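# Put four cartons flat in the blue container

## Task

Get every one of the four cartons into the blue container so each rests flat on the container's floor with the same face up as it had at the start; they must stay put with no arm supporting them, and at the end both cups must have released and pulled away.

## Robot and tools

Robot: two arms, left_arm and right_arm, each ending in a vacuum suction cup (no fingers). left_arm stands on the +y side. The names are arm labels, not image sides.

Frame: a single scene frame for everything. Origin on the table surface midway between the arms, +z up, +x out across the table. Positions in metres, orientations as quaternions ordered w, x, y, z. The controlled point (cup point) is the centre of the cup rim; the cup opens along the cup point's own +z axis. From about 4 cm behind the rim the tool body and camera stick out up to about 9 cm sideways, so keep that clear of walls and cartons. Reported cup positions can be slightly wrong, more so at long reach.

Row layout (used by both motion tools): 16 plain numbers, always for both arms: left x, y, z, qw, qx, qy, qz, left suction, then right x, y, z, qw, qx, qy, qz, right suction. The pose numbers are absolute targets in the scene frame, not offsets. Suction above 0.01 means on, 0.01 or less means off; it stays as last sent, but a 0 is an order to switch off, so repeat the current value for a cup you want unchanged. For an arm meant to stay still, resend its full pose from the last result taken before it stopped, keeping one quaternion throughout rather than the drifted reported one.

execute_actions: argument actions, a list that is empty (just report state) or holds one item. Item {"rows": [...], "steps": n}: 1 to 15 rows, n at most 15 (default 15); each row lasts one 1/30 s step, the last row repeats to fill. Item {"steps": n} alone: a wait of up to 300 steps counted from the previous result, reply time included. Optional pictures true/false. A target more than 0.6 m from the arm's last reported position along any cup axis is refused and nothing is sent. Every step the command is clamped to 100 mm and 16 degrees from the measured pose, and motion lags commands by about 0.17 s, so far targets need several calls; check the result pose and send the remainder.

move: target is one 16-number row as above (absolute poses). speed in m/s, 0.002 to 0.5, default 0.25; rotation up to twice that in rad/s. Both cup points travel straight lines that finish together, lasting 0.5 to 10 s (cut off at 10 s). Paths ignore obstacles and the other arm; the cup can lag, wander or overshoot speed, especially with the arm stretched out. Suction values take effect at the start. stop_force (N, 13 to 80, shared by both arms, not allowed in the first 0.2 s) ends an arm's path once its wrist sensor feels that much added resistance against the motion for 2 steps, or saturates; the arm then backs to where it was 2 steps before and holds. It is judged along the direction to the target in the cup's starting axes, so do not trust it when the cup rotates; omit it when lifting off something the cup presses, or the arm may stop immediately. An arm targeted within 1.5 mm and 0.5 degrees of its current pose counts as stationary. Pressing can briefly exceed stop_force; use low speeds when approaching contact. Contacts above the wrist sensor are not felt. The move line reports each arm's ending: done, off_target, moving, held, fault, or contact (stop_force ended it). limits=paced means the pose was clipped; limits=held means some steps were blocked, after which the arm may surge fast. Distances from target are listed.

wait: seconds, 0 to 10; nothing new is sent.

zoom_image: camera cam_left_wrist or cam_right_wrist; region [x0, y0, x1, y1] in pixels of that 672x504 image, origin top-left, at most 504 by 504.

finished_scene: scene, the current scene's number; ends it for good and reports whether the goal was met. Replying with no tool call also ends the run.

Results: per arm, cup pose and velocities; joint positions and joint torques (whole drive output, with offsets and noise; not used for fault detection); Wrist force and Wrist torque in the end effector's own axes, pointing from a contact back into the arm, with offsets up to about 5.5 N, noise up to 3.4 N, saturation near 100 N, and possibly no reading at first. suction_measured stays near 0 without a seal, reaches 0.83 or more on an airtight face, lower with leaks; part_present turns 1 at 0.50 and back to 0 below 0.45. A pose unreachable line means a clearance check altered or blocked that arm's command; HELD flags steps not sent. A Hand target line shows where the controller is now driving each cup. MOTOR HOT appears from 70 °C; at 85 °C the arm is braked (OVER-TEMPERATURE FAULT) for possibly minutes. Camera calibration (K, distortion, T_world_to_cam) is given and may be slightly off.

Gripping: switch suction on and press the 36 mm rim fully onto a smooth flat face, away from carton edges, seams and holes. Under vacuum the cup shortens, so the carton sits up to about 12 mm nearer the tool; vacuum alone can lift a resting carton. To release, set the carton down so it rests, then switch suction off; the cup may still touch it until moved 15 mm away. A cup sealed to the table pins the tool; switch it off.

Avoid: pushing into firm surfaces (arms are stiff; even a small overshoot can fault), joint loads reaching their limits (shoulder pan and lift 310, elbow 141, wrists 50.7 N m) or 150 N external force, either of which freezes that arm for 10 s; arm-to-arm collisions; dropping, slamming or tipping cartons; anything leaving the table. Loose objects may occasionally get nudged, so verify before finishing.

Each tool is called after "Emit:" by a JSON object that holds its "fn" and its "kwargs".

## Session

Emit:
{"fn": "execute_actions", "kwargs": {"actions": []}}

Scene clock: 0.00 s of 6000.00 s.
left_arm: end_effector_position=(+0.5808, +0.6565, +0.1997) suction_measured=0.01 part_present=0 end_effector_quat_wxyz=(+0.000, -0.246, +0.969, +0.000) end_effector_velocity=(-0.000, -0.000, -0.000) end_effector_angular_velocity=(-0.001, +0.001, +0.001) | right_arm: end_effector_position=(+0.5734, -0.3945, +0.1996) suction_measured=0.00 part_present=0 end_effector_quat_wxyz=(-0.000, +0.188, +0.982, +0.001) end_effector_velocity=(-0.000, +0.000, -0.000) end_effector_angular_velocity=(+0.000, +0.001, +0.000)
Joint positions: left_arm=[-0.281 -1.557  2.143 -2.158 -1.57   2.339] | right_arm=[-0.279 -1.557  2.143 -2.157 -1.569 -2.897]
Joint velocities: left_arm=[-0.     0.     0.001 -0.    -0.001 -0.001] | right_arm=[ 0.  0.  0.  0.  0. -0.]
Joint torques (N m, as the arm reports them, + toward a larger angle): no reading
Wrist force (N, on the end effector, along its own x y z axes, offset not removed): no reading
Wrist torque (N m, same axes, about the end effector's origin, offset not removed): no reading
Hand target (left_arm): +0.581, +0.657, +0.200; +0.000, -0.246, +0.969, +0.000
Hand target (right_arm): +0.573, -0.394, +0.200; -0.000, +0.188, +0.982, +0.001
camera_calibration (this result's frames):
cam_left_wrist: T_world_to_cam=[[0.512599, -0.858612, 0.0052599, 0.269284], [-0.759713, -0.450684, 0.468742, 0.661736], [-0.400097, -0.244273, -0.883319, 0.649326], [0, 0, 0, 1]] pos_world=[0.624489, 0.688057, 0.261962]
cam_right_wrist: T_world_to_cam=[[-0.40073, -0.916046, 0.0166139, -0.12298], [-0.821848, 0.367419, 0.435396, 0.556782], [-0.404947, 0.160822, -0.900086, 0.553681], [0, 0, 0, 1]] pos_world=[0.632519, -0.406272, 0.257983]

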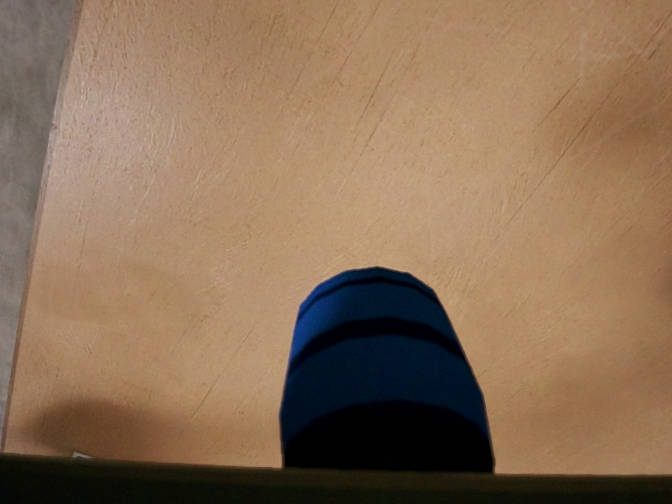

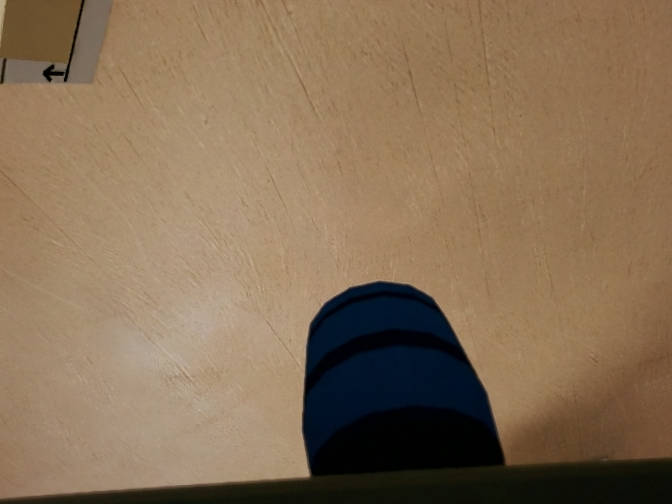

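Emit:
{"fn": "move", "kwargs": {"target": [0.6,0.25,0.5,0,-0.246,0.969,0,0,0.6,-0.3,0.5,0,0.188,0.982,0,0]}}

Scene clock: 6.93 s of 6000.00 s.
left_arm: end_effector_position=(+0.5994, +0.2504, +0.5000) suction_measured=0.01 part_present=0 end_effector_quat_wxyz=(+0.000, -0.246, +0.969, -0.000) end_effector_velocity=(+0.001, -0.002, +0.002) end_effector_angular_velocity=(+0.001, -0.000, -0.002) | right_arm: end_effector_position=(+0.5994, -0.3000, +0.5000) suction_measured=0.00 part_present=0 end_effector_quat_wxyz=(-0.000, +0.188, +0.982, -0.000) end_effector_velocity=(+0.000, -0.000, +0.002) end_effector_angular_velocity=(-0.000, -0.000, -0.001)
Joint positions: left_arm=[-0.78  -1.47   1.492 -1.594 -1.571  1.84 ] | right_arm=[-0.125 -1.635  1.66  -1.596 -1.571 -2.744]
Joint velocities: left_arm=[-0.001  0.003 -0.006  0.004  0.001  0.   ] | right_arm=[-0.     0.    -0.003  0.003 -0.     0.001]
Joint torques (N m, as the arm reports them, + toward a larger angle): left_arm=[-16.3  -39.08 -55.98  -0.01   1.8   -3.59] | right_arm=[ 10.95 -28.76 -55.79  -0.56  -2.3    1.78]
Wrist force (N, on the end effector, along its own x y z axes, offset not removed): left_arm=[0.4 1.4 3.2] | right_arm=[3.0 4.1 4.1]
Wrist torque (N m, same axes, about the end effector's origin, offset not removed): left_arm=[0.18 -0.16 0.07] | right_arm=[0.40 -0.57 0.10]
Hand target (left_arm): +0.599, +0.250, +0.500; +0.000, -0.246, +0.969, -0.000
Hand target (right_arm): +0.599, -0.300, +0.500; -0.000, +0.188, +0.982, -0.000
Off the commanded pose (left_arm): 0.001 m, 0 deg.
Off the commanded pose (right_arm): 0.001 m, 0 deg.
After step 90, 1.27 s passed at rest.
move: done
camera_calibration (this result's frames):
cam_left_wrist: T_world_to_cam=[[0.513023, -0.858356, 0.00569711, -0.0911381], [-0.759194, -0.450639, 0.469627, 0.351349], [-0.40054, -0.245255, -0.882847, 0.823133], [0, 0, 0, 1]] pos_world=[0.643195, 0.28198, 0.562216]
cam_right_wrist: T_world_to_cam=[[-0.400664, -0.916044, 0.018212, -0.0318171], [-0.821741, 0.368067, 0.435049, 0.412972], [-0.405228, 0.159343, -0.900222, 0.819141], [0, 0, 0, 1]] pos_world=[0.658547, -0.311672, 0.558325]

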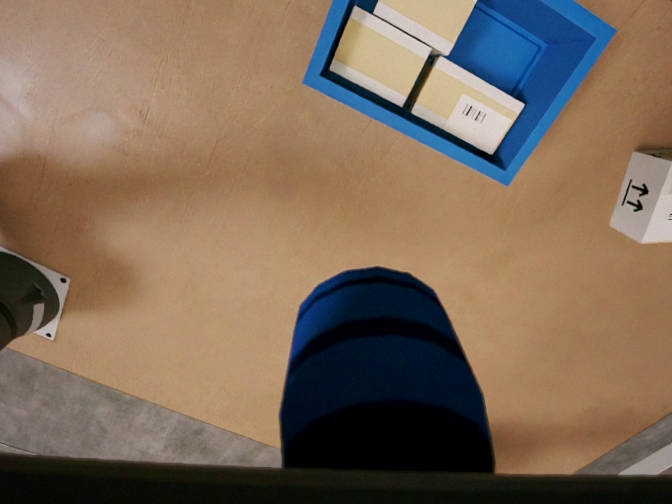

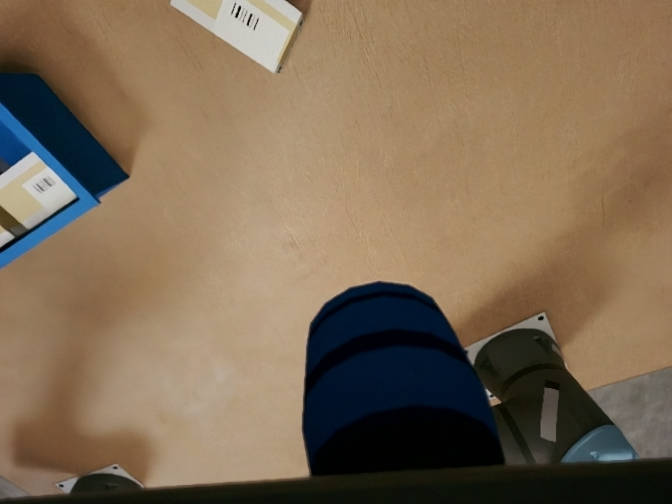

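Emit:
{"fn": "move", "kwargs": {"target": [0.69,0.12,0.36,0,-0.246,0.969,0,0,0.71,-0.25,0.3,0,0.188,0.982,0,0]}}

Scene clock: 13.97 s of 6000.00 s.
left_arm: end_effector_position=(+0.6899, +0.1200, +0.3603) suction_measured=0.01 part_present=0 end_effector_quat_wxyz=(+0.000, -0.246, +0.969, -0.000) end_effector_velocity=(+0.001, -0.001, -0.001) end_effector_angular_velocity=(+0.000, +0.000, +0.001) | right_arm: end_effector_position=(+0.7100, -0.2499, +0.3002) suction_measured=0.00 part_present=0 end_effector_quat_wxyz=(-0.000, +0.188, +0.982, -0.000) end_effector_velocity=(+0.001, +0.000, -0.002) end_effector_angular_velocity=(-0.000, +0.000, -0.000)
Joint positions: left_arm=[-0.808 -1.194  1.393 -1.769 -1.571  1.812] | right_arm=[-0.063 -1.37   1.734 -1.934 -1.571 -2.681]
Joint velocities: left_arm=[-0.     0.003 -0.002 -0.001  0.    -0.001] | right_arm=[ 0.     0.003 -0.001 -0.002 -0.     0.001]
Joint torques (N m, as the arm reports them, + toward a larger angle): left_arm=[-17.5  -67.8  -55.69  -7.25   1.34  -3.44] | right_arm=[ 10.79 -50.13 -51.5   -7.16  -2.26   1.54]
Wrist force (N, on the end effector, along its own x y z axes, offset not removed): left_arm=[-2.7 -3.5 2.3] | right_arm=[2.2 2.7 5.1]
Wrist torque (N m, same axes, about the end effector's origin, offset not removed): left_arm=[-0.57 0.25 0.17] | right_arm=[0.19 -0.52 0.06]
Hand target (left_arm): +0.690, +0.120, +0.360; -0.000, -0.246, +0.969, -0.000
Hand target (right_arm): +0.710, -0.250, +0.300; -0.000, +0.188, +0.982, -0.000
Off the commanded pose (left_arm): 0.000 m, 0 deg.
Off the commanded pose (right_arm): 0.000 m, 0 deg.
After step 90, 2.43 s passed at rest.
move: done
camera_calibration (this result's frames):
cam_left_wrist: T_world_to_cam=[[0.51304, -0.858348, 0.00527105, -0.248533], [-0.759119, -0.450846, 0.469549, 0.42686], [-0.40066, -0.244899, -0.882891, 0.704081], [0, 0, 0, 1]] pos_world=[0.733642, 0.151549, 0.422505]
cam_right_wrist: T_world_to_cam=[[-0.400666, -0.916045, 0.0181338, 0.062059], [-0.821797, 0.368054, 0.434955, 0.572354], [-0.405112, 0.159369, -0.90027, 0.676101], [0, 0, 0, 1]] pos_world=[0.769121, -0.261558, 0.3586]

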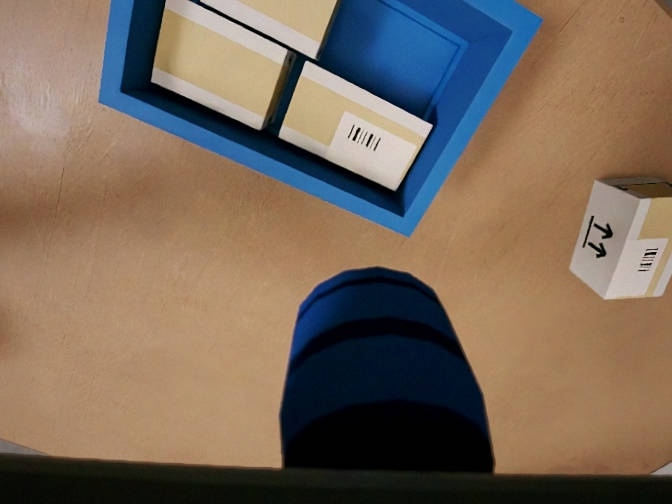

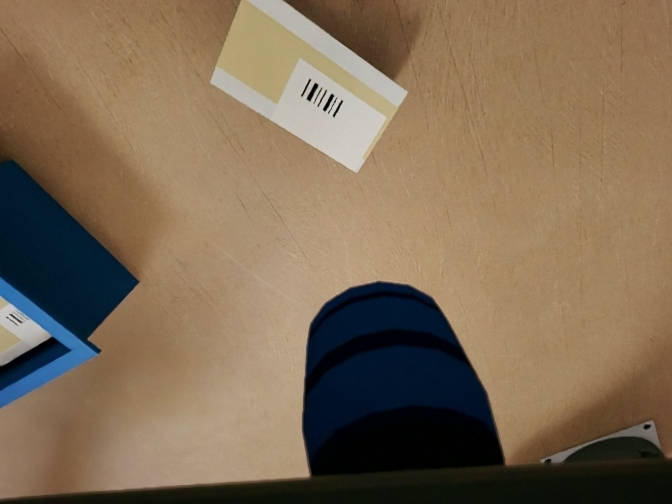

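Emit:
{"fn": "move", "kwargs": {"target": [0.76,0.14,0.36,0,-0.246,0.969,0,0,0.77,-0.25,0.3,0,0.188,0.982,0,0]}}

Emit:
{"fn": "zoom_image", "kwargs": {"camera": "cam_left_wrist", "region": [60,0,560,300]}}

Emit:
{"fn": "zoom_image", "kwargs": {"camera": "cam_right_wrist", "region": [150,30,550,300]}}

Scene clock: 20.17 s of 6000.00 s.
left_arm: end_effector_position=(+0.7598, +0.1399, +0.3600) suction_measured=0.01 part_present=0 end_effector_quat_wxyz=(+0.000, -0.246, +0.969, +0.000) end_effector_velocity=(+0.002, +0.000, +0.000) end_effector_angular_velocity=(-0.001, +0.001, +0.000) | right_arm: end_effector_position=(+0.7698, -0.2499, +0.3000) suction_measured=0.00 part_present=0 end_effector_quat_wxyz=(+0.000, +0.188, +0.982, +0.000) end_effector_velocity=(+0.002, +0.000, +0.000) end_effector_angular_velocity=(+0.000, -0.000, +0.000)
Joint positions: left_arm=[-0.739 -1.118  1.283 -1.736 -1.571  1.881] | right_arm=[-0.069 -1.28   1.619 -1.91  -1.571 -2.687]
Joint velocities: left_arm=[ 0.002  0.003 -0.004  0.002 -0.001  0.002] | right_arm=[-0.     0.002 -0.004  0.001  0.    -0.   ]
Joint torques (N m, as the arm reports them, + toward a larger angle): left_arm=[ 22.69 -68.75 -56.02  -0.06  -1.85   3.64] | right_arm=[ -7.36 -58.52 -52.73  -0.08   1.78  -1.7 ]
Wrist force (N, on the end effector, along its own x y z axes, offset not removed): left_arm=[0.4 -0.5 2.1] | right_arm=[0.6 1.3 3.3]
Wrist torque (N m, same axes, about the end effector's origin, offset not removed): left_arm=[-0.10 -0.29 0.02] | right_arm=[0.03 -0.25 0.10]
Hand target (left_arm): +0.760, +0.140, +0.360; +0.000, -0.246, +0.969, +0.000
Hand target (right_arm): +0.770, -0.250, +0.300; +0.000, +0.188, +0.982, +0.000
Off the commanded pose (left_arm): 0.000 m, 0 deg.
Off the commanded pose (right_arm): 0.000 m, 0 deg.
After step 90, 2.20 s passed at rest.
move: done
camera_calibration (this result's frames):
cam_left_wrist: T_world_to_cam=[[0.513045, -0.858346, 0.0051877, -0.267239], [-0.759121, -0.4509, 0.469493, 0.489034], [-0.400649, -0.244809, -0.882921, 0.736738], [0, 0, 0, 1]] pos_world=[0.803515, 0.171482, 0.422269]
cam_right_wrist: T_world_to_cam=[[-0.400669, -0.916044, 0.0181018, 0.0860005], [-0.821856, 0.368064, 0.434836, 0.621702], [-0.404991, 0.159348, -0.900328, 0.700085], [0, 0, 0, 1]] pos_world=[0.828936, -0.261603, 0.358411]

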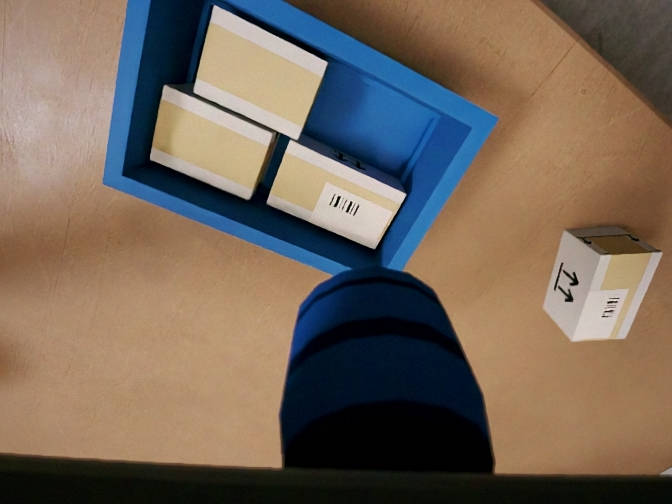

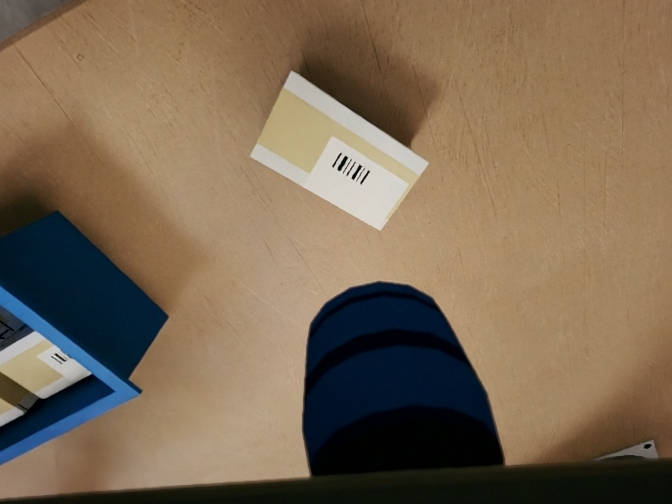

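Region (60, 0, 560, 300) of cam_left_wrist's 672x504 image, scaled by 1.008, with more detail than that image has; it fills the top 302 rows of this view, and the rest is white.

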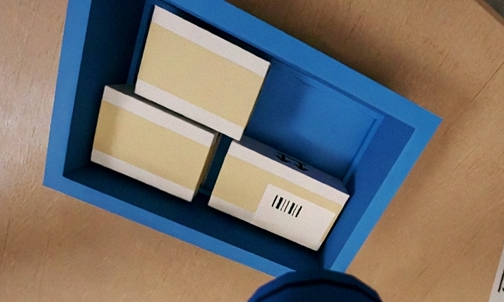

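Region (150, 30, 550, 300) of cam_right_wrist's 672x504 image, scaled by 1.260, with more detail than that image has; it fills the top 340 rows of this view, and the rest is white.

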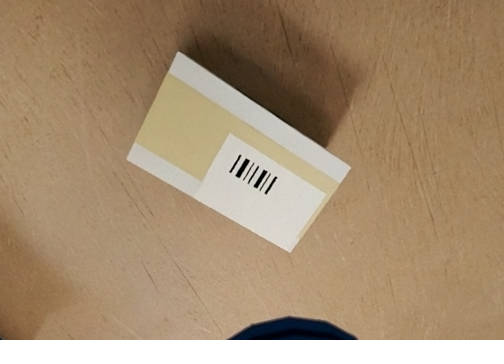

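Emit:
{"fn": "move", "kwargs": {"target": [0.765,0.2,0.25,0,-0.859,0.511,0,0,0.776,-0.249,0.2,0,-0.840,0.542,0,0], "speed": 0.4}}

Emit:
{"fn": "move", "kwargs": {"target": [0.768,0.228,0.13,0,-0.969,-0.246,0,1,0.776,-0.249,0.10,0,-0.840,0.542,0,1]}}

Scene clock: 86.47 s of 6000.00 s.
left_arm: end_effector_position=(+0.7651, +0.1999, +0.2500) suction_measured=0.01 part_present=0 end_effector_quat_wxyz=(+0.000, +0.859, -0.512, -0.000) end_effector_velocity=(+0.000, +0.000, -0.000) end_effector_angular_velocity=(-0.000, -0.001, +0.009) | right_arm: end_effector_position=(+0.7761, -0.2490, +0.2000) suction_measured=0.00 part_present=0 end_effector_quat_wxyz=(+0.000, +0.840, -0.543, +0.000) end_effector_velocity=(-0.000, -0.000, -0.001) end_effector_angular_velocity=(+0.000, +0.001, +0.012)
Joint positions: left_arm=[-0.688 -1.114  1.477 -1.934 -1.571  0.362] | right_arm=[-0.069 -1.203  1.705 -2.073 -1.571 -5.059]
Joint velocities: left_arm=[ 0.    -0.     0.001 -0.001  0.    -0.009] | right_arm=[-0.     0.001  0.001 -0.     0.    -0.012]
Joint torques (N m, as the arm reports them, + toward a larger angle): left_arm=[ 20.17 -70.45 -29.6   -6.7    1.63  -3.55] | right_arm=[ -7.02 -61.72 -35.39  -7.73   2.26  -2.22]
Wrist force (N, on the end effector, along its own x y z axes, offset not removed): left_arm=[-4.3 3.5 -0.9] | right_arm=[1.0 0.4 2.4]
Wrist torque (N m, same axes, about the end effector's origin, offset not removed): left_arm=[0.59 0.43 0.14] | right_arm=[-0.18 -0.35 0.05]
Hand target (left_arm): +0.765, +0.200, +0.250; -0.000, +0.859, -0.511, -0.000
Hand target (right_arm): +0.776, -0.249, +0.200; +0.000, +0.840, -0.542, +0.000
Off the commanded pose (left_arm): 0.000 m, 0 deg.
Off the commanded pose (right_arm): 0.000 m, 0 deg.
After step 90, 59.70 s passed at rest.
move: done
camera_calibration (this result's frames):
cam_left_wrist: T_world_to_cam=[[0.858634, 0.512564, 0.0051763, -0.756397], [0.450471, -0.759359, 0.469521, -0.292049], [0.24459, -0.400815, -0.882906, 0.193923], [0, 0, 0, 1]] pos_world=[0.733596, 0.243658, 0.312254]
cam_right_wrist: T_world_to_cam=[[0.924989, 0.379564, 0.0180701, -0.615066], [0.334548, -0.835993, 0.434962, -0.527247], [0.180203, -0.39629, -0.900267, 0.0199348], [0, 0, 0, 1]] pos_world=[0.741726, -0.199418, 0.258394]

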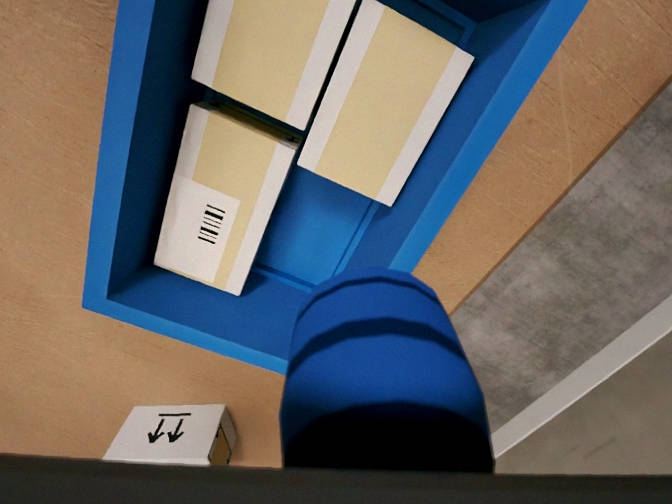

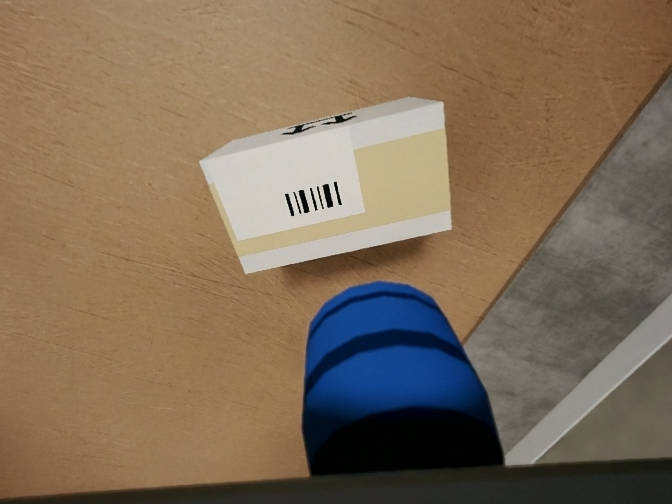

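Scene clock: 90.13 s of 6000.00 s.
left_arm: end_effector_position=(+0.7681, +0.2279, +0.1301) suction_measured=0.01 part_present=0 end_effector_quat_wxyz=(+0.000, +0.969, +0.245, -0.000) end_effector_velocity=(-0.001, +0.000, -0.002) end_effector_angular_velocity=(-0.000, +0.001, +0.015) | right_arm: end_effector_position=(+0.7761, -0.2490, +0.1001) suction_measured=0.00 part_present=0 end_effector_quat_wxyz=(-0.000, +0.840, -0.542, +0.000) end_effector_velocity=(+0.001, +0.000, +0.001) end_effector_angular_velocity=(+0.001, -0.003, -0.000)
Joint positions: left_arm=[-0.662 -1.043  1.601 -2.129 -1.571 -1.183] | right_arm=[-0.069 -1.112  1.777 -2.235 -1.571 -5.061]
Joint velocities: left_arm=[-0.     0.001  0.002 -0.002 -0.001 -0.015] | right_arm=[-0.    -0.001  0.    -0.002  0.    -0.   ]
Joint torques (N m, as the arm reports them, + toward a larger angle): left_arm=[ 20.82 -72.03 -25.12  -6.3    1.38  -3.3 ] | right_arm=[ -7.23 -66.57 -32.35  -7.63   2.2   -2.12]
Wrist force (N, on the end effector, along its own x y z axes, offset not removed): left_arm=[-3.7 -0.8 -5.4] | right_arm=[1.9 1.8 3.8]
Wrist torque (N m, same axes, about the end effector's origin, offset not removed): left_arm=[-0.10 0.31 0.16] | right_arm=[0.10 -0.44 0.00]
Hand target (left_arm): +0.768, +0.228, +0.130; -0.000, +0.969, +0.246, -0.000
Hand target (right_arm): +0.776, -0.249, +0.100; +0.000, +0.840, -0.542, -0.000
Off the commanded pose (left_arm): 0.000 m, 0 deg.
Off the commanded pose (right_arm): 0.000 m, 0 deg.
move: done
camera_calibration (this result's frames):
cam_left_wrist: T_world_to_cam=[[-0.511545, 0.859241, 0.00522563, 0.200754], [0.759919, 0.449559, 0.469489, -0.729008], [0.401055, 0.244136, -0.882923, -0.168629], [0, 0, 0, 1]] pos_world=[0.724311, 0.196405, 0.192326]
cam_right_wrist: T_world_to_cam=[[0.924473, 0.380816, 0.0181155, -0.612543], [0.335679, -0.835584, 0.434878, -0.484556], [0.180746, -0.395952, -0.900307, -0.0704026], [0, 0, 0, 1]] pos_world=[0.74166, -0.199497, 0.158435]

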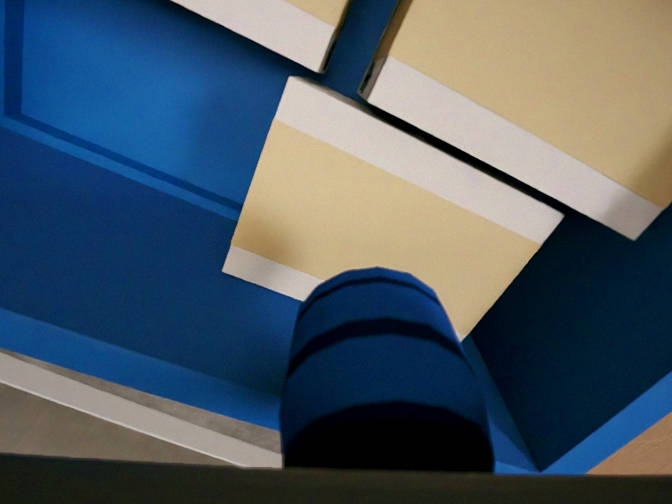

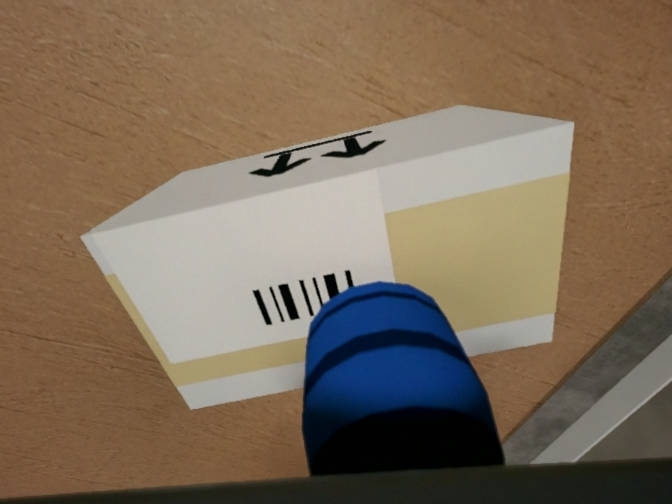

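Emit:
{"fn": "move", "kwargs": {"target": [0.768,0.228,0.04,0,-0.969,-0.246,0,1,0.776,-0.249,0.035,0,-0.840,0.542,0,1], "speed": 0.015, "stop_force": 15}}

Scene clock: 125.90 s of 6000.00 s.
left_arm: end_effector_position=(+0.7681, +0.2280, +0.0674) suction_measured=0.86 part_present=1 end_effector_quat_wxyz=(+0.000, +0.969, +0.246, +0.000) end_effector_velocity=(-0.002, +0.002, +0.001) end_effector_angular_velocity=(+0.004, +0.005, -0.000) | right_arm: end_effector_position=(+0.7761, -0.2490, +0.0646) suction_measured=0.91 part_present=1 end_effector_quat_wxyz=(-0.000, +0.840, -0.542, +0.000) end_effector_velocity=(-0.000, +0.001, +0.001) end_effector_angular_velocity=(+0.000, -0.001, +0.001)
Joint positions: left_arm=[-0.662 -0.985  1.637 -2.222 -1.571 -1.184] | right_arm=[-0.069 -1.074  1.795 -2.292 -1.571 -5.061]
Joint velocities: left_arm=[ 0.    -0.002  0.001  0.008 -0.     0.   ] | right_arm=[ 0.001 -0.001 -0.     0.    -0.    -0.   ]
Joint torques (N m, as the arm reports them, + toward a larger angle): left_arm=[ 10.19 -75.99 -27.23   2.38   0.63  -3.4 ] | right_arm=[ -3.42 -79.31 -38.35  -0.18   1.04  -1.89]
Wrist force (N, on the end effector, along its own x y z axes, offset not removed): left_arm=[-5.2 -9.6 -35.8] | right_arm=[-0.3 8.3 -18.2]
Wrist torque (N m, same axes, about the end effector's origin, offset not removed): left_arm=[-0.15 -0.05 0.22] | right_arm=[0.06 -0.40 0.12]
Hand target (left_arm): +0.768, +0.228, +0.068; -0.000, +0.969, +0.246, -0.000
Hand target (right_arm): +0.776, -0.249, +0.065; -0.000, +0.840, -0.542, +0.000
Off the commanded pose (left_arm): 0.027 m, 0 deg.
Off the commanded pose (right_arm): 0.030 m, 0 deg.
After step 90, 28.20 s passed at rest.
move: contact (left_arm, right_arm)
camera_calibration (this result's frames):
cam_left_wrist: T_world_to_cam=[[-0.513043, 0.858348, 0.00508844, 0.202356], [0.759053, 0.450909, 0.469595, -0.699211], [0.400782, 0.244785, -0.882867, -0.223922], [0, 0, 0, 1]] pos_world=[0.724299, 0.196401, 0.129623]
cam_right_wrist: T_world_to_cam=[[0.924471, 0.380817, 0.0182091, -0.611925], [0.335639, -0.835592, 0.434894, -0.46913], [0.18083, -0.395935, -0.900298, -0.10235], [0, 0, 0, 1]] pos_world=[0.741674, -0.199493, 0.123019]

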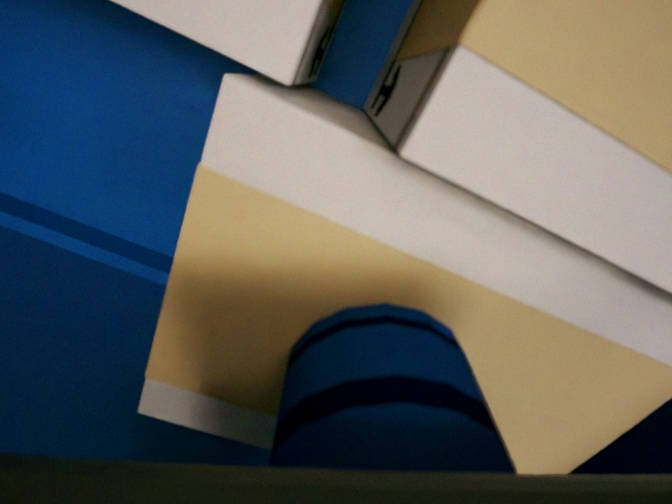

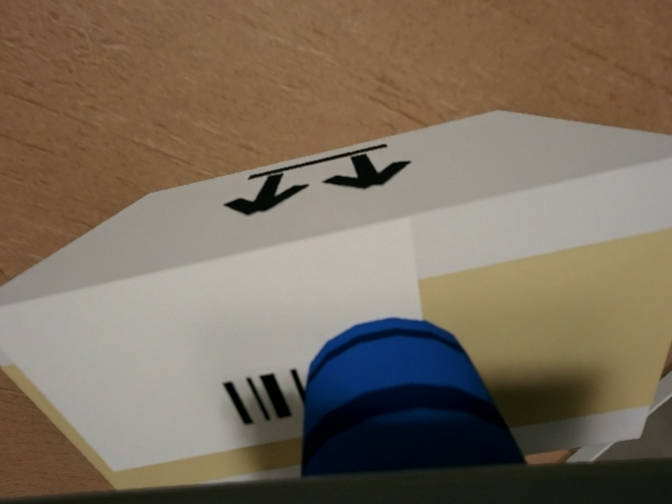

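Emit:
{"fn": "move", "kwargs": {"target": [0.768,0.228,0.082,0,-0.969,-0.246,0,1,0.776,-0.249,0.24,0,-0.840,0.542,0,1], "speed": 0.1}}

Emit:
{"fn": "move", "kwargs": {"target": [0.766,0.25,0.082,0,-0.969,-0.246,0,1,0.78,-0.2,0.25,0,-0.93,0.367,0,1], "speed": 0.02, "stop_force": 15}}

Emit:
{"fn": "move", "kwargs": {"target": [0.766,0.25,0.055,0,-0.969,-0.246,0,1,0.785,-0.15,0.25,0,-0.9994,0.035,0,1], "speed": 0.01, "stop_force": 15}}

Scene clock: 136.43 s of 6000.00 s.
left_arm: end_effector_position=(+0.7680, +0.2280, +0.0820) suction_measured=0.86 part_present=1 end_effector_quat_wxyz=(+0.000, +0.969, +0.246, -0.000) end_effector_velocity=(-0.000, +0.000, -0.000) end_effector_angular_velocity=(+0.000, +0.000, +0.001) | right_arm: end_effector_position=(+0.7758, -0.2490, +0.2398) suction_measured=0.91 part_present=1 end_effector_quat_wxyz=(-0.000, +0.840, -0.542, +0.000) end_effector_velocity=(-0.000, -0.001, +0.003) end_effector_angular_velocity=(-0.001, +0.001, -0.000)
Joint positions: left_arm=[-0.662 -1.     1.63  -2.201 -1.571 -1.184] | right_arm=[-0.069 -1.233  1.67  -2.007 -1.571 -5.061]
Joint velocities: left_arm=[-0.    -0.     0.001  0.    -0.    -0.001] | right_arm=[-0.    -0.002 -0.003  0.005 -0.001  0.   ]
Joint torques (N m, as the arm reports them, + toward a larger angle): left_arm=[   4.65 -114.39  -49.73   -0.43    0.8    -3.32] | right_arm=[  3.47 -93.93 -54.07  -1.13   2.11  -1.15]
Wrist force (N, on the end effector, along its own x y z axes, offset not removed): left_arm=[-2.5 -2.0 8.1] | right_arm=[1.3 0.8 7.4]
Wrist torque (N m, same axes, about the end effector's origin, offset not removed): left_arm=[-0.17 0.40 0.09] | right_arm=[-0.04 -0.48 0.05]
Hand target (left_arm): +0.768, +0.228, +0.082; +0.000, +0.969, +0.246, -0.000
Hand target (right_arm): +0.776, -0.249, +0.240; -0.000, +0.840, -0.542, +0.000
Off the commanded pose (left_arm): 0.000 m, 0 deg.
Off the commanded pose (right_arm): 0.000 m, 0 deg.
After step 90, 5.30 s passed at rest.
move: done
camera_calibration (this result's frames):
cam_left_wrist: T_world_to_cam=[[-0.513046, 0.858345, 0.00520488, 0.202189], [0.759096, 0.450876, 0.469558, -0.706055], [0.400696, 0.244856, -0.882886, -0.21098], [0, 0, 0, 1]] pos_world=[0.724234, 0.196455, 0.14421]
cam_right_wrist: T_world_to_cam=[[0.924473, 0.380815, 0.0181288, -0.614808], [0.335674, -0.83559, 0.434871, -0.545212], [0.180754, -0.395941, -0.90031, 0.055451], [0, 0, 0, 1]] pos_world=[0.741364, -0.19949, 0.298166]

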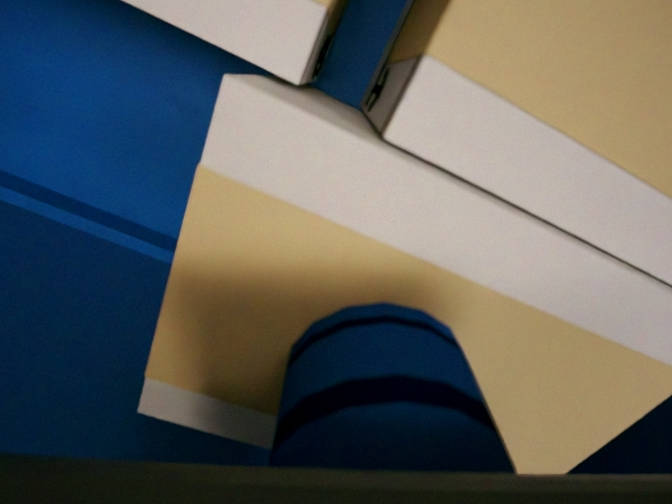

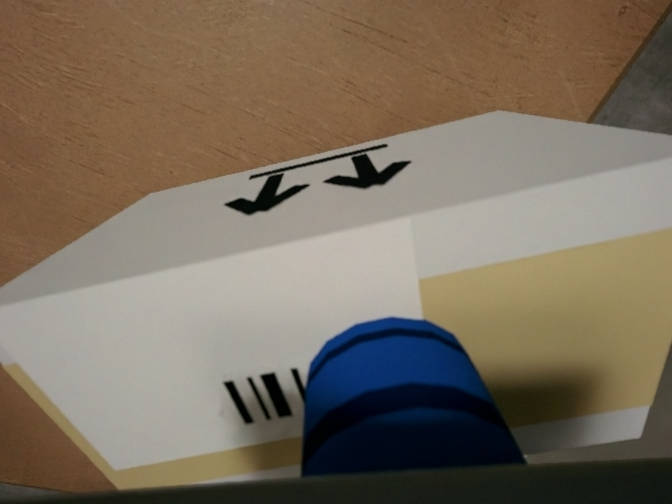

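Scene clock: 146.50 s of 6000.00 s.
left_arm: end_effector_position=(+0.7660, +0.2499, +0.0820) suction_measured=0.86 part_present=1 end_effector_quat_wxyz=(-0.000, +0.969, +0.246, +0.000) end_effector_velocity=(+0.000, +0.001, +0.000) end_effector_angular_velocity=(+0.001, -0.001, -0.001) | right_arm: end_effector_position=(+0.7799, -0.2001, +0.2500) suction_measured=0.91 part_present=1 end_effector_quat_wxyz=(+0.000, +0.930, -0.368, -0.000) end_effector_velocity=(+0.000, +0.002, +0.001) end_effector_angular_velocity=(-0.000, -0.001, +0.010)
Joint positions: left_arm=[-0.645 -1.016  1.657 -2.212 -1.571 -1.167] | right_arm=[-0.012 -1.212  1.62  -1.979 -1.571 -5.397]
Joint velocities: left_arm=[ 0.    -0.     0.001 -0.     0.001  0.001] | right_arm=[ 0.002  0.    -0.001 -0.    -0.    -0.008]
Joint torques (N m, as the arm reports them, + toward a larger angle): left_arm=[  20.9  -111.9   -26.06   -7.49    1.63    4.36] | right_arm=[  9.39 -66.42 -54.1   -1.26  -2.16  -1.89]
Wrist force (N, on the end effector, along its own x y z axes, offset not removed): left_arm=[1.1 2.2 0.8] | right_arm=[1.7 1.3 7.2]
Wrist torque (N m, same axes, about the end effector's origin, offset not removed): left_arm=[0.65 -0.32 0.29] | right_arm=[0.04 -0.44 0.07]
Hand target (left_arm): +0.766, +0.250, +0.082; -0.000, +0.969, +0.246, +0.000
Hand target (right_arm): +0.780, -0.200, +0.250; +0.000, +0.930, -0.367, -0.000
Off the commanded pose (left_arm): 0.000 m, 0 deg.
Off the commanded pose (right_arm): 0.000 m, 0 deg.
move: done
camera_calibration (this result's frames):
cam_left_wrist: T_world_to_cam=[[-0.513039, 0.85835, 0.00521897, 0.182348], [0.7591, 0.450862, 0.469565, -0.714453], [0.400698, 0.244867, -0.882882, -0.215556], [0, 0, 0, 1]] pos_world=[0.722266, 0.218384, 0.14422]
cam_right_wrist: T_world_to_cam=[[0.707971, 0.706011, 0.0180343, -0.403408], [0.630293, -0.64315, 0.434843, -0.701424], [0.318603, -0.296489, -0.900326, -0.00434562], [0, 0, 0, 1]] pos_world=[0.729088, -0.167599, 0.308372]

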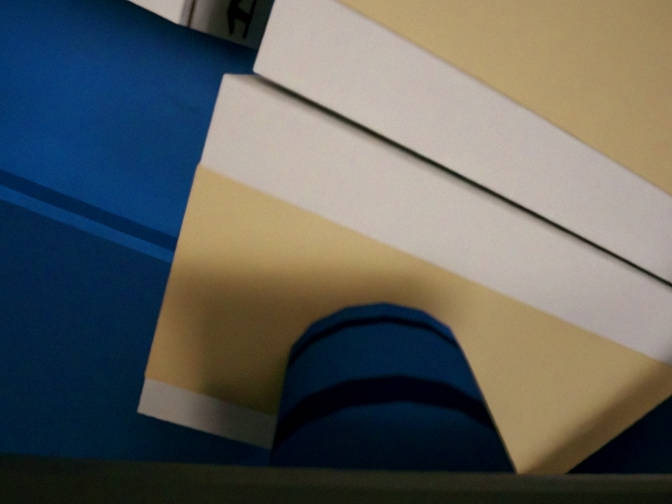

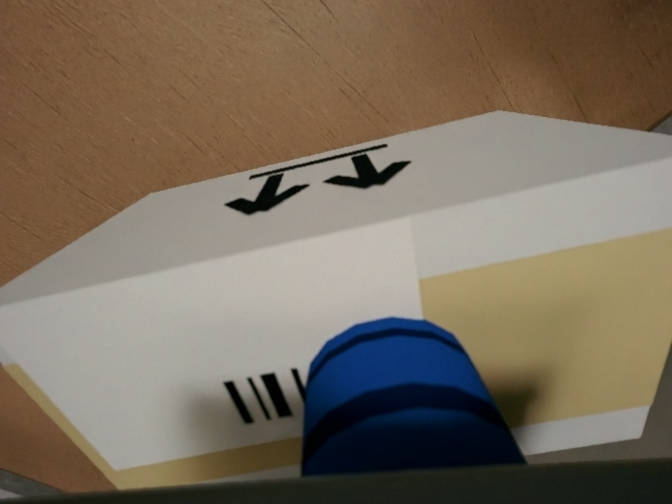

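Scene clock: 156.70 s of 6000.00 s.
left_arm: end_effector_position=(+0.7660, +0.2500, +0.0741) suction_measured=0.86 part_present=1 end_effector_quat_wxyz=(-0.000, +0.969, +0.246, +0.000) end_effector_velocity=(-0.001, +0.000, -0.001) end_effector_angular_velocity=(-0.000, +0.001, -0.000) | right_arm: end_effector_position=(+0.7813, -0.1855, +0.2500) suction_measured=0.91 part_present=1 end_effector_quat_wxyz=(+0.000, +0.962, -0.273, -0.000) end_effector_velocity=(-0.000, +0.000, +0.001) end_effector_angular_velocity=(+0.000, -0.001, +0.005)
Joint positions: left_arm=[-0.645 -1.008  1.661 -2.224 -1.571 -1.167] | right_arm=[ 0.005 -1.202  1.606 -1.975 -1.571 -5.58 ]
Joint velocities: left_arm=[ 0.     0.     0.001 -0.    -0.001  0.001] | right_arm=[ 0.001 -0.001 -0.001  0.001 -0.    -0.004]
Joint torques (N m, as the arm reports them, + toward a larger angle): left_arm=[-14.84 -73.44 -25.17  -7.32   0.47  -2.26] | right_arm=[  9.75 -68.1  -53.87  -0.96  -2.33  -1.76]
Wrist force (N, on the end effector, along its own x y z axes, offset not removed): left_arm=[-7.4 -0.9 3.0] | right_arm=[0.2 -0.3 8.2]
Wrist torque (N m, same axes, about the end effector's origin, offset not removed): left_arm=[-0.22 0.97 0.04] | right_arm=[-0.30 -0.15 0.08]
Hand target (left_arm): +0.766, +0.250, +0.074; -0.000, +0.969, +0.246, +0.000
Hand target (right_arm): +0.781, -0.185, +0.250; +0.000, +0.962, -0.273, -0.000
Off the commanded pose (left_arm): 0.019 m, 0 deg.
Off the commanded pose (right_arm): 0.036 m, 28 deg.
move: off_target (left_arm, right_arm; path cut at 10 s)
camera_calibration (this result's frames):
cam_left_wrist: T_world_to_cam=[[-0.51304, 0.858349, 0.00521632, 0.182382], [0.759098, 0.450864, 0.469566, -0.710754], [0.4007, 0.244866, -0.882882, -0.22252], [0, 0, 0, 1]] pos_world=[0.722265, 0.218393, 0.136336]
cam_right_wrist: T_world_to_cam=[[0.554107, 0.83225, 0.0180373, -0.271148], [0.745196, -0.505571, 0.434835, -0.757192], [0.371011, -0.227504, -0.90033, -0.028617], [0, 0, 0, 1]] pos_world=[0.725119, -0.163661, 0.30838]

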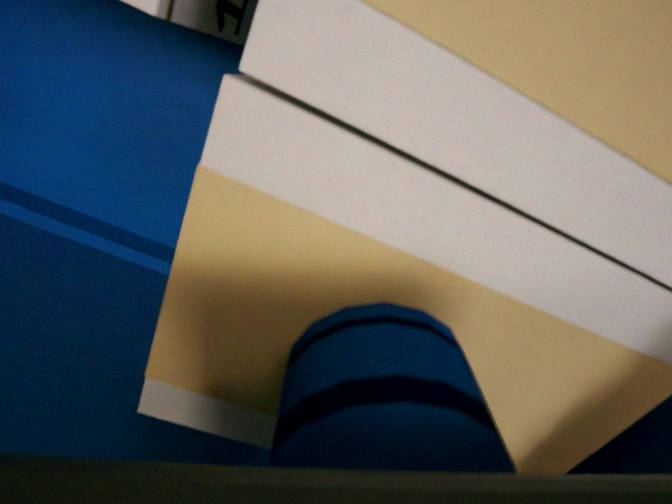

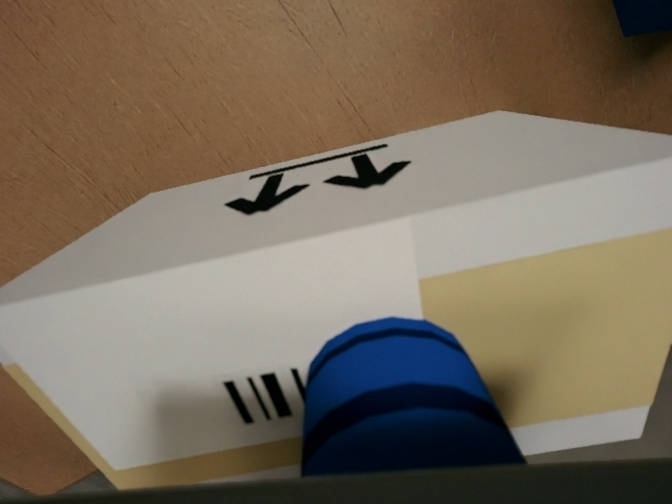

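Emit:
{"fn": "move", "kwargs": {"target": [0.766,0.25,0.055,0,-0.969,-0.246,0,1,0.7813,-0.1855,0.25,0,-0.962,0.273,0,1], "speed": 0.01, "stop_force": 15}}

Scene clock: 162.93 s of 6000.00 s.
left_arm: end_effector_position=(+0.7661, +0.2499, +0.0676) suction_measured=0.86 part_present=1 end_effector_quat_wxyz=(+0.000, +0.969, +0.246, +0.000) end_effector_velocity=(-0.001, +0.001, +0.001) end_effector_angular_velocity=(+0.002, +0.004, +0.001) | right_arm: end_effector_position=(+0.7813, -0.1854, +0.2499) suction_measured=0.91 part_present=1 end_effector_quat_wxyz=(+0.000, +0.962, -0.273, -0.000) end_effector_velocity=(-0.000, -0.001, +0.000) end_effector_angular_velocity=(+0.001, +0.001, -0.001)
Joint positions: left_arm=[-0.645 -1.002  1.664 -2.234 -1.571 -1.167] | right_arm=[ 0.005 -1.202  1.606 -1.975 -1.571 -5.58 ]
Joint velocities: left_arm=[-0.    -0.002  0.     0.006 -0.001 -0.001] | right_arm=[-0.001 -0.001  0.001  0.001  0.001  0.001]
Joint torques (N m, as the arm reports them, + toward a larger angle): left_arm=[ -9.74 -82.19 -28.7    1.74  -0.44  -0.04] | right_arm=[ -3.12 -88.76 -40.85  -6.38  -0.91   1.86]
Wrist force (N, on the end effector, along its own x y z axes, offset not removed): left_arm=[-9.1 -11.2 -29.8] | right_arm=[2.5 2.6 7.1]
Wrist torque (N m, same axes, about the end effector's origin, offset not removed): left_arm=[-0.57 0.67 -0.03] | right_arm=[0.18 -0.55 0.07]
Hand target (left_arm): +0.766, +0.250, +0.068; +0.000, +0.969, +0.246, +0.000
Hand target (right_arm): +0.781, -0.185, +0.250; +0.000, +0.962, -0.273, -0.000
Off the commanded pose (left_arm): 0.013 m, 0 deg.
Off the commanded pose (right_arm): 0.000 m, 0 deg.
After step 90, 2.20 s passed at rest.
move: contact (left_arm)
camera_calibration (this result's frames):
cam_left_wrist: T_world_to_cam=[[-0.513041, 0.85835, 0.00494212, 0.182475], [0.75899, 0.450949, 0.469659, -0.707644], [0.400903, 0.244705, -0.882834, -0.228414], [0, 0, 0, 1]] pos_world=[0.722283, 0.218378, 0.129798]
cam_right_wrist: T_world_to_cam=[[0.553722, 0.832508, 0.017982, -0.270791], [0.745466, -0.505219, 0.43478, -0.757258], [0.371043, -0.227342, -0.900357, -0.0286321], [0, 0, 0, 1]] pos_world=[0.725077, -0.163655, 0.308331]

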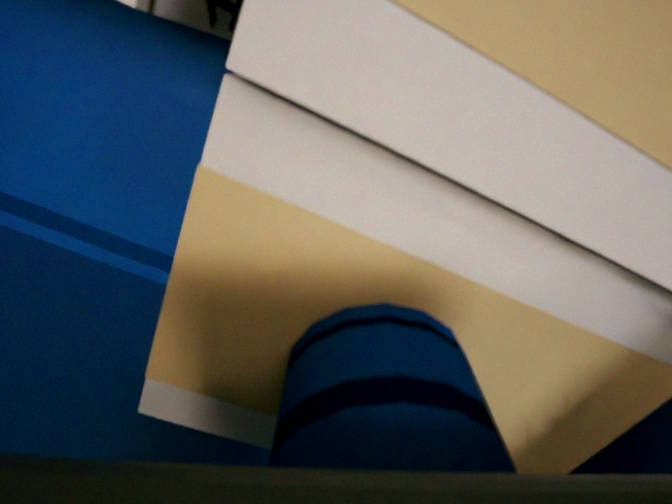

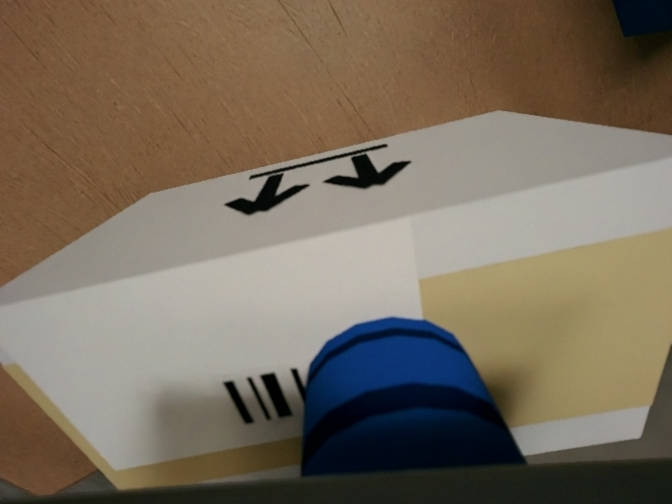

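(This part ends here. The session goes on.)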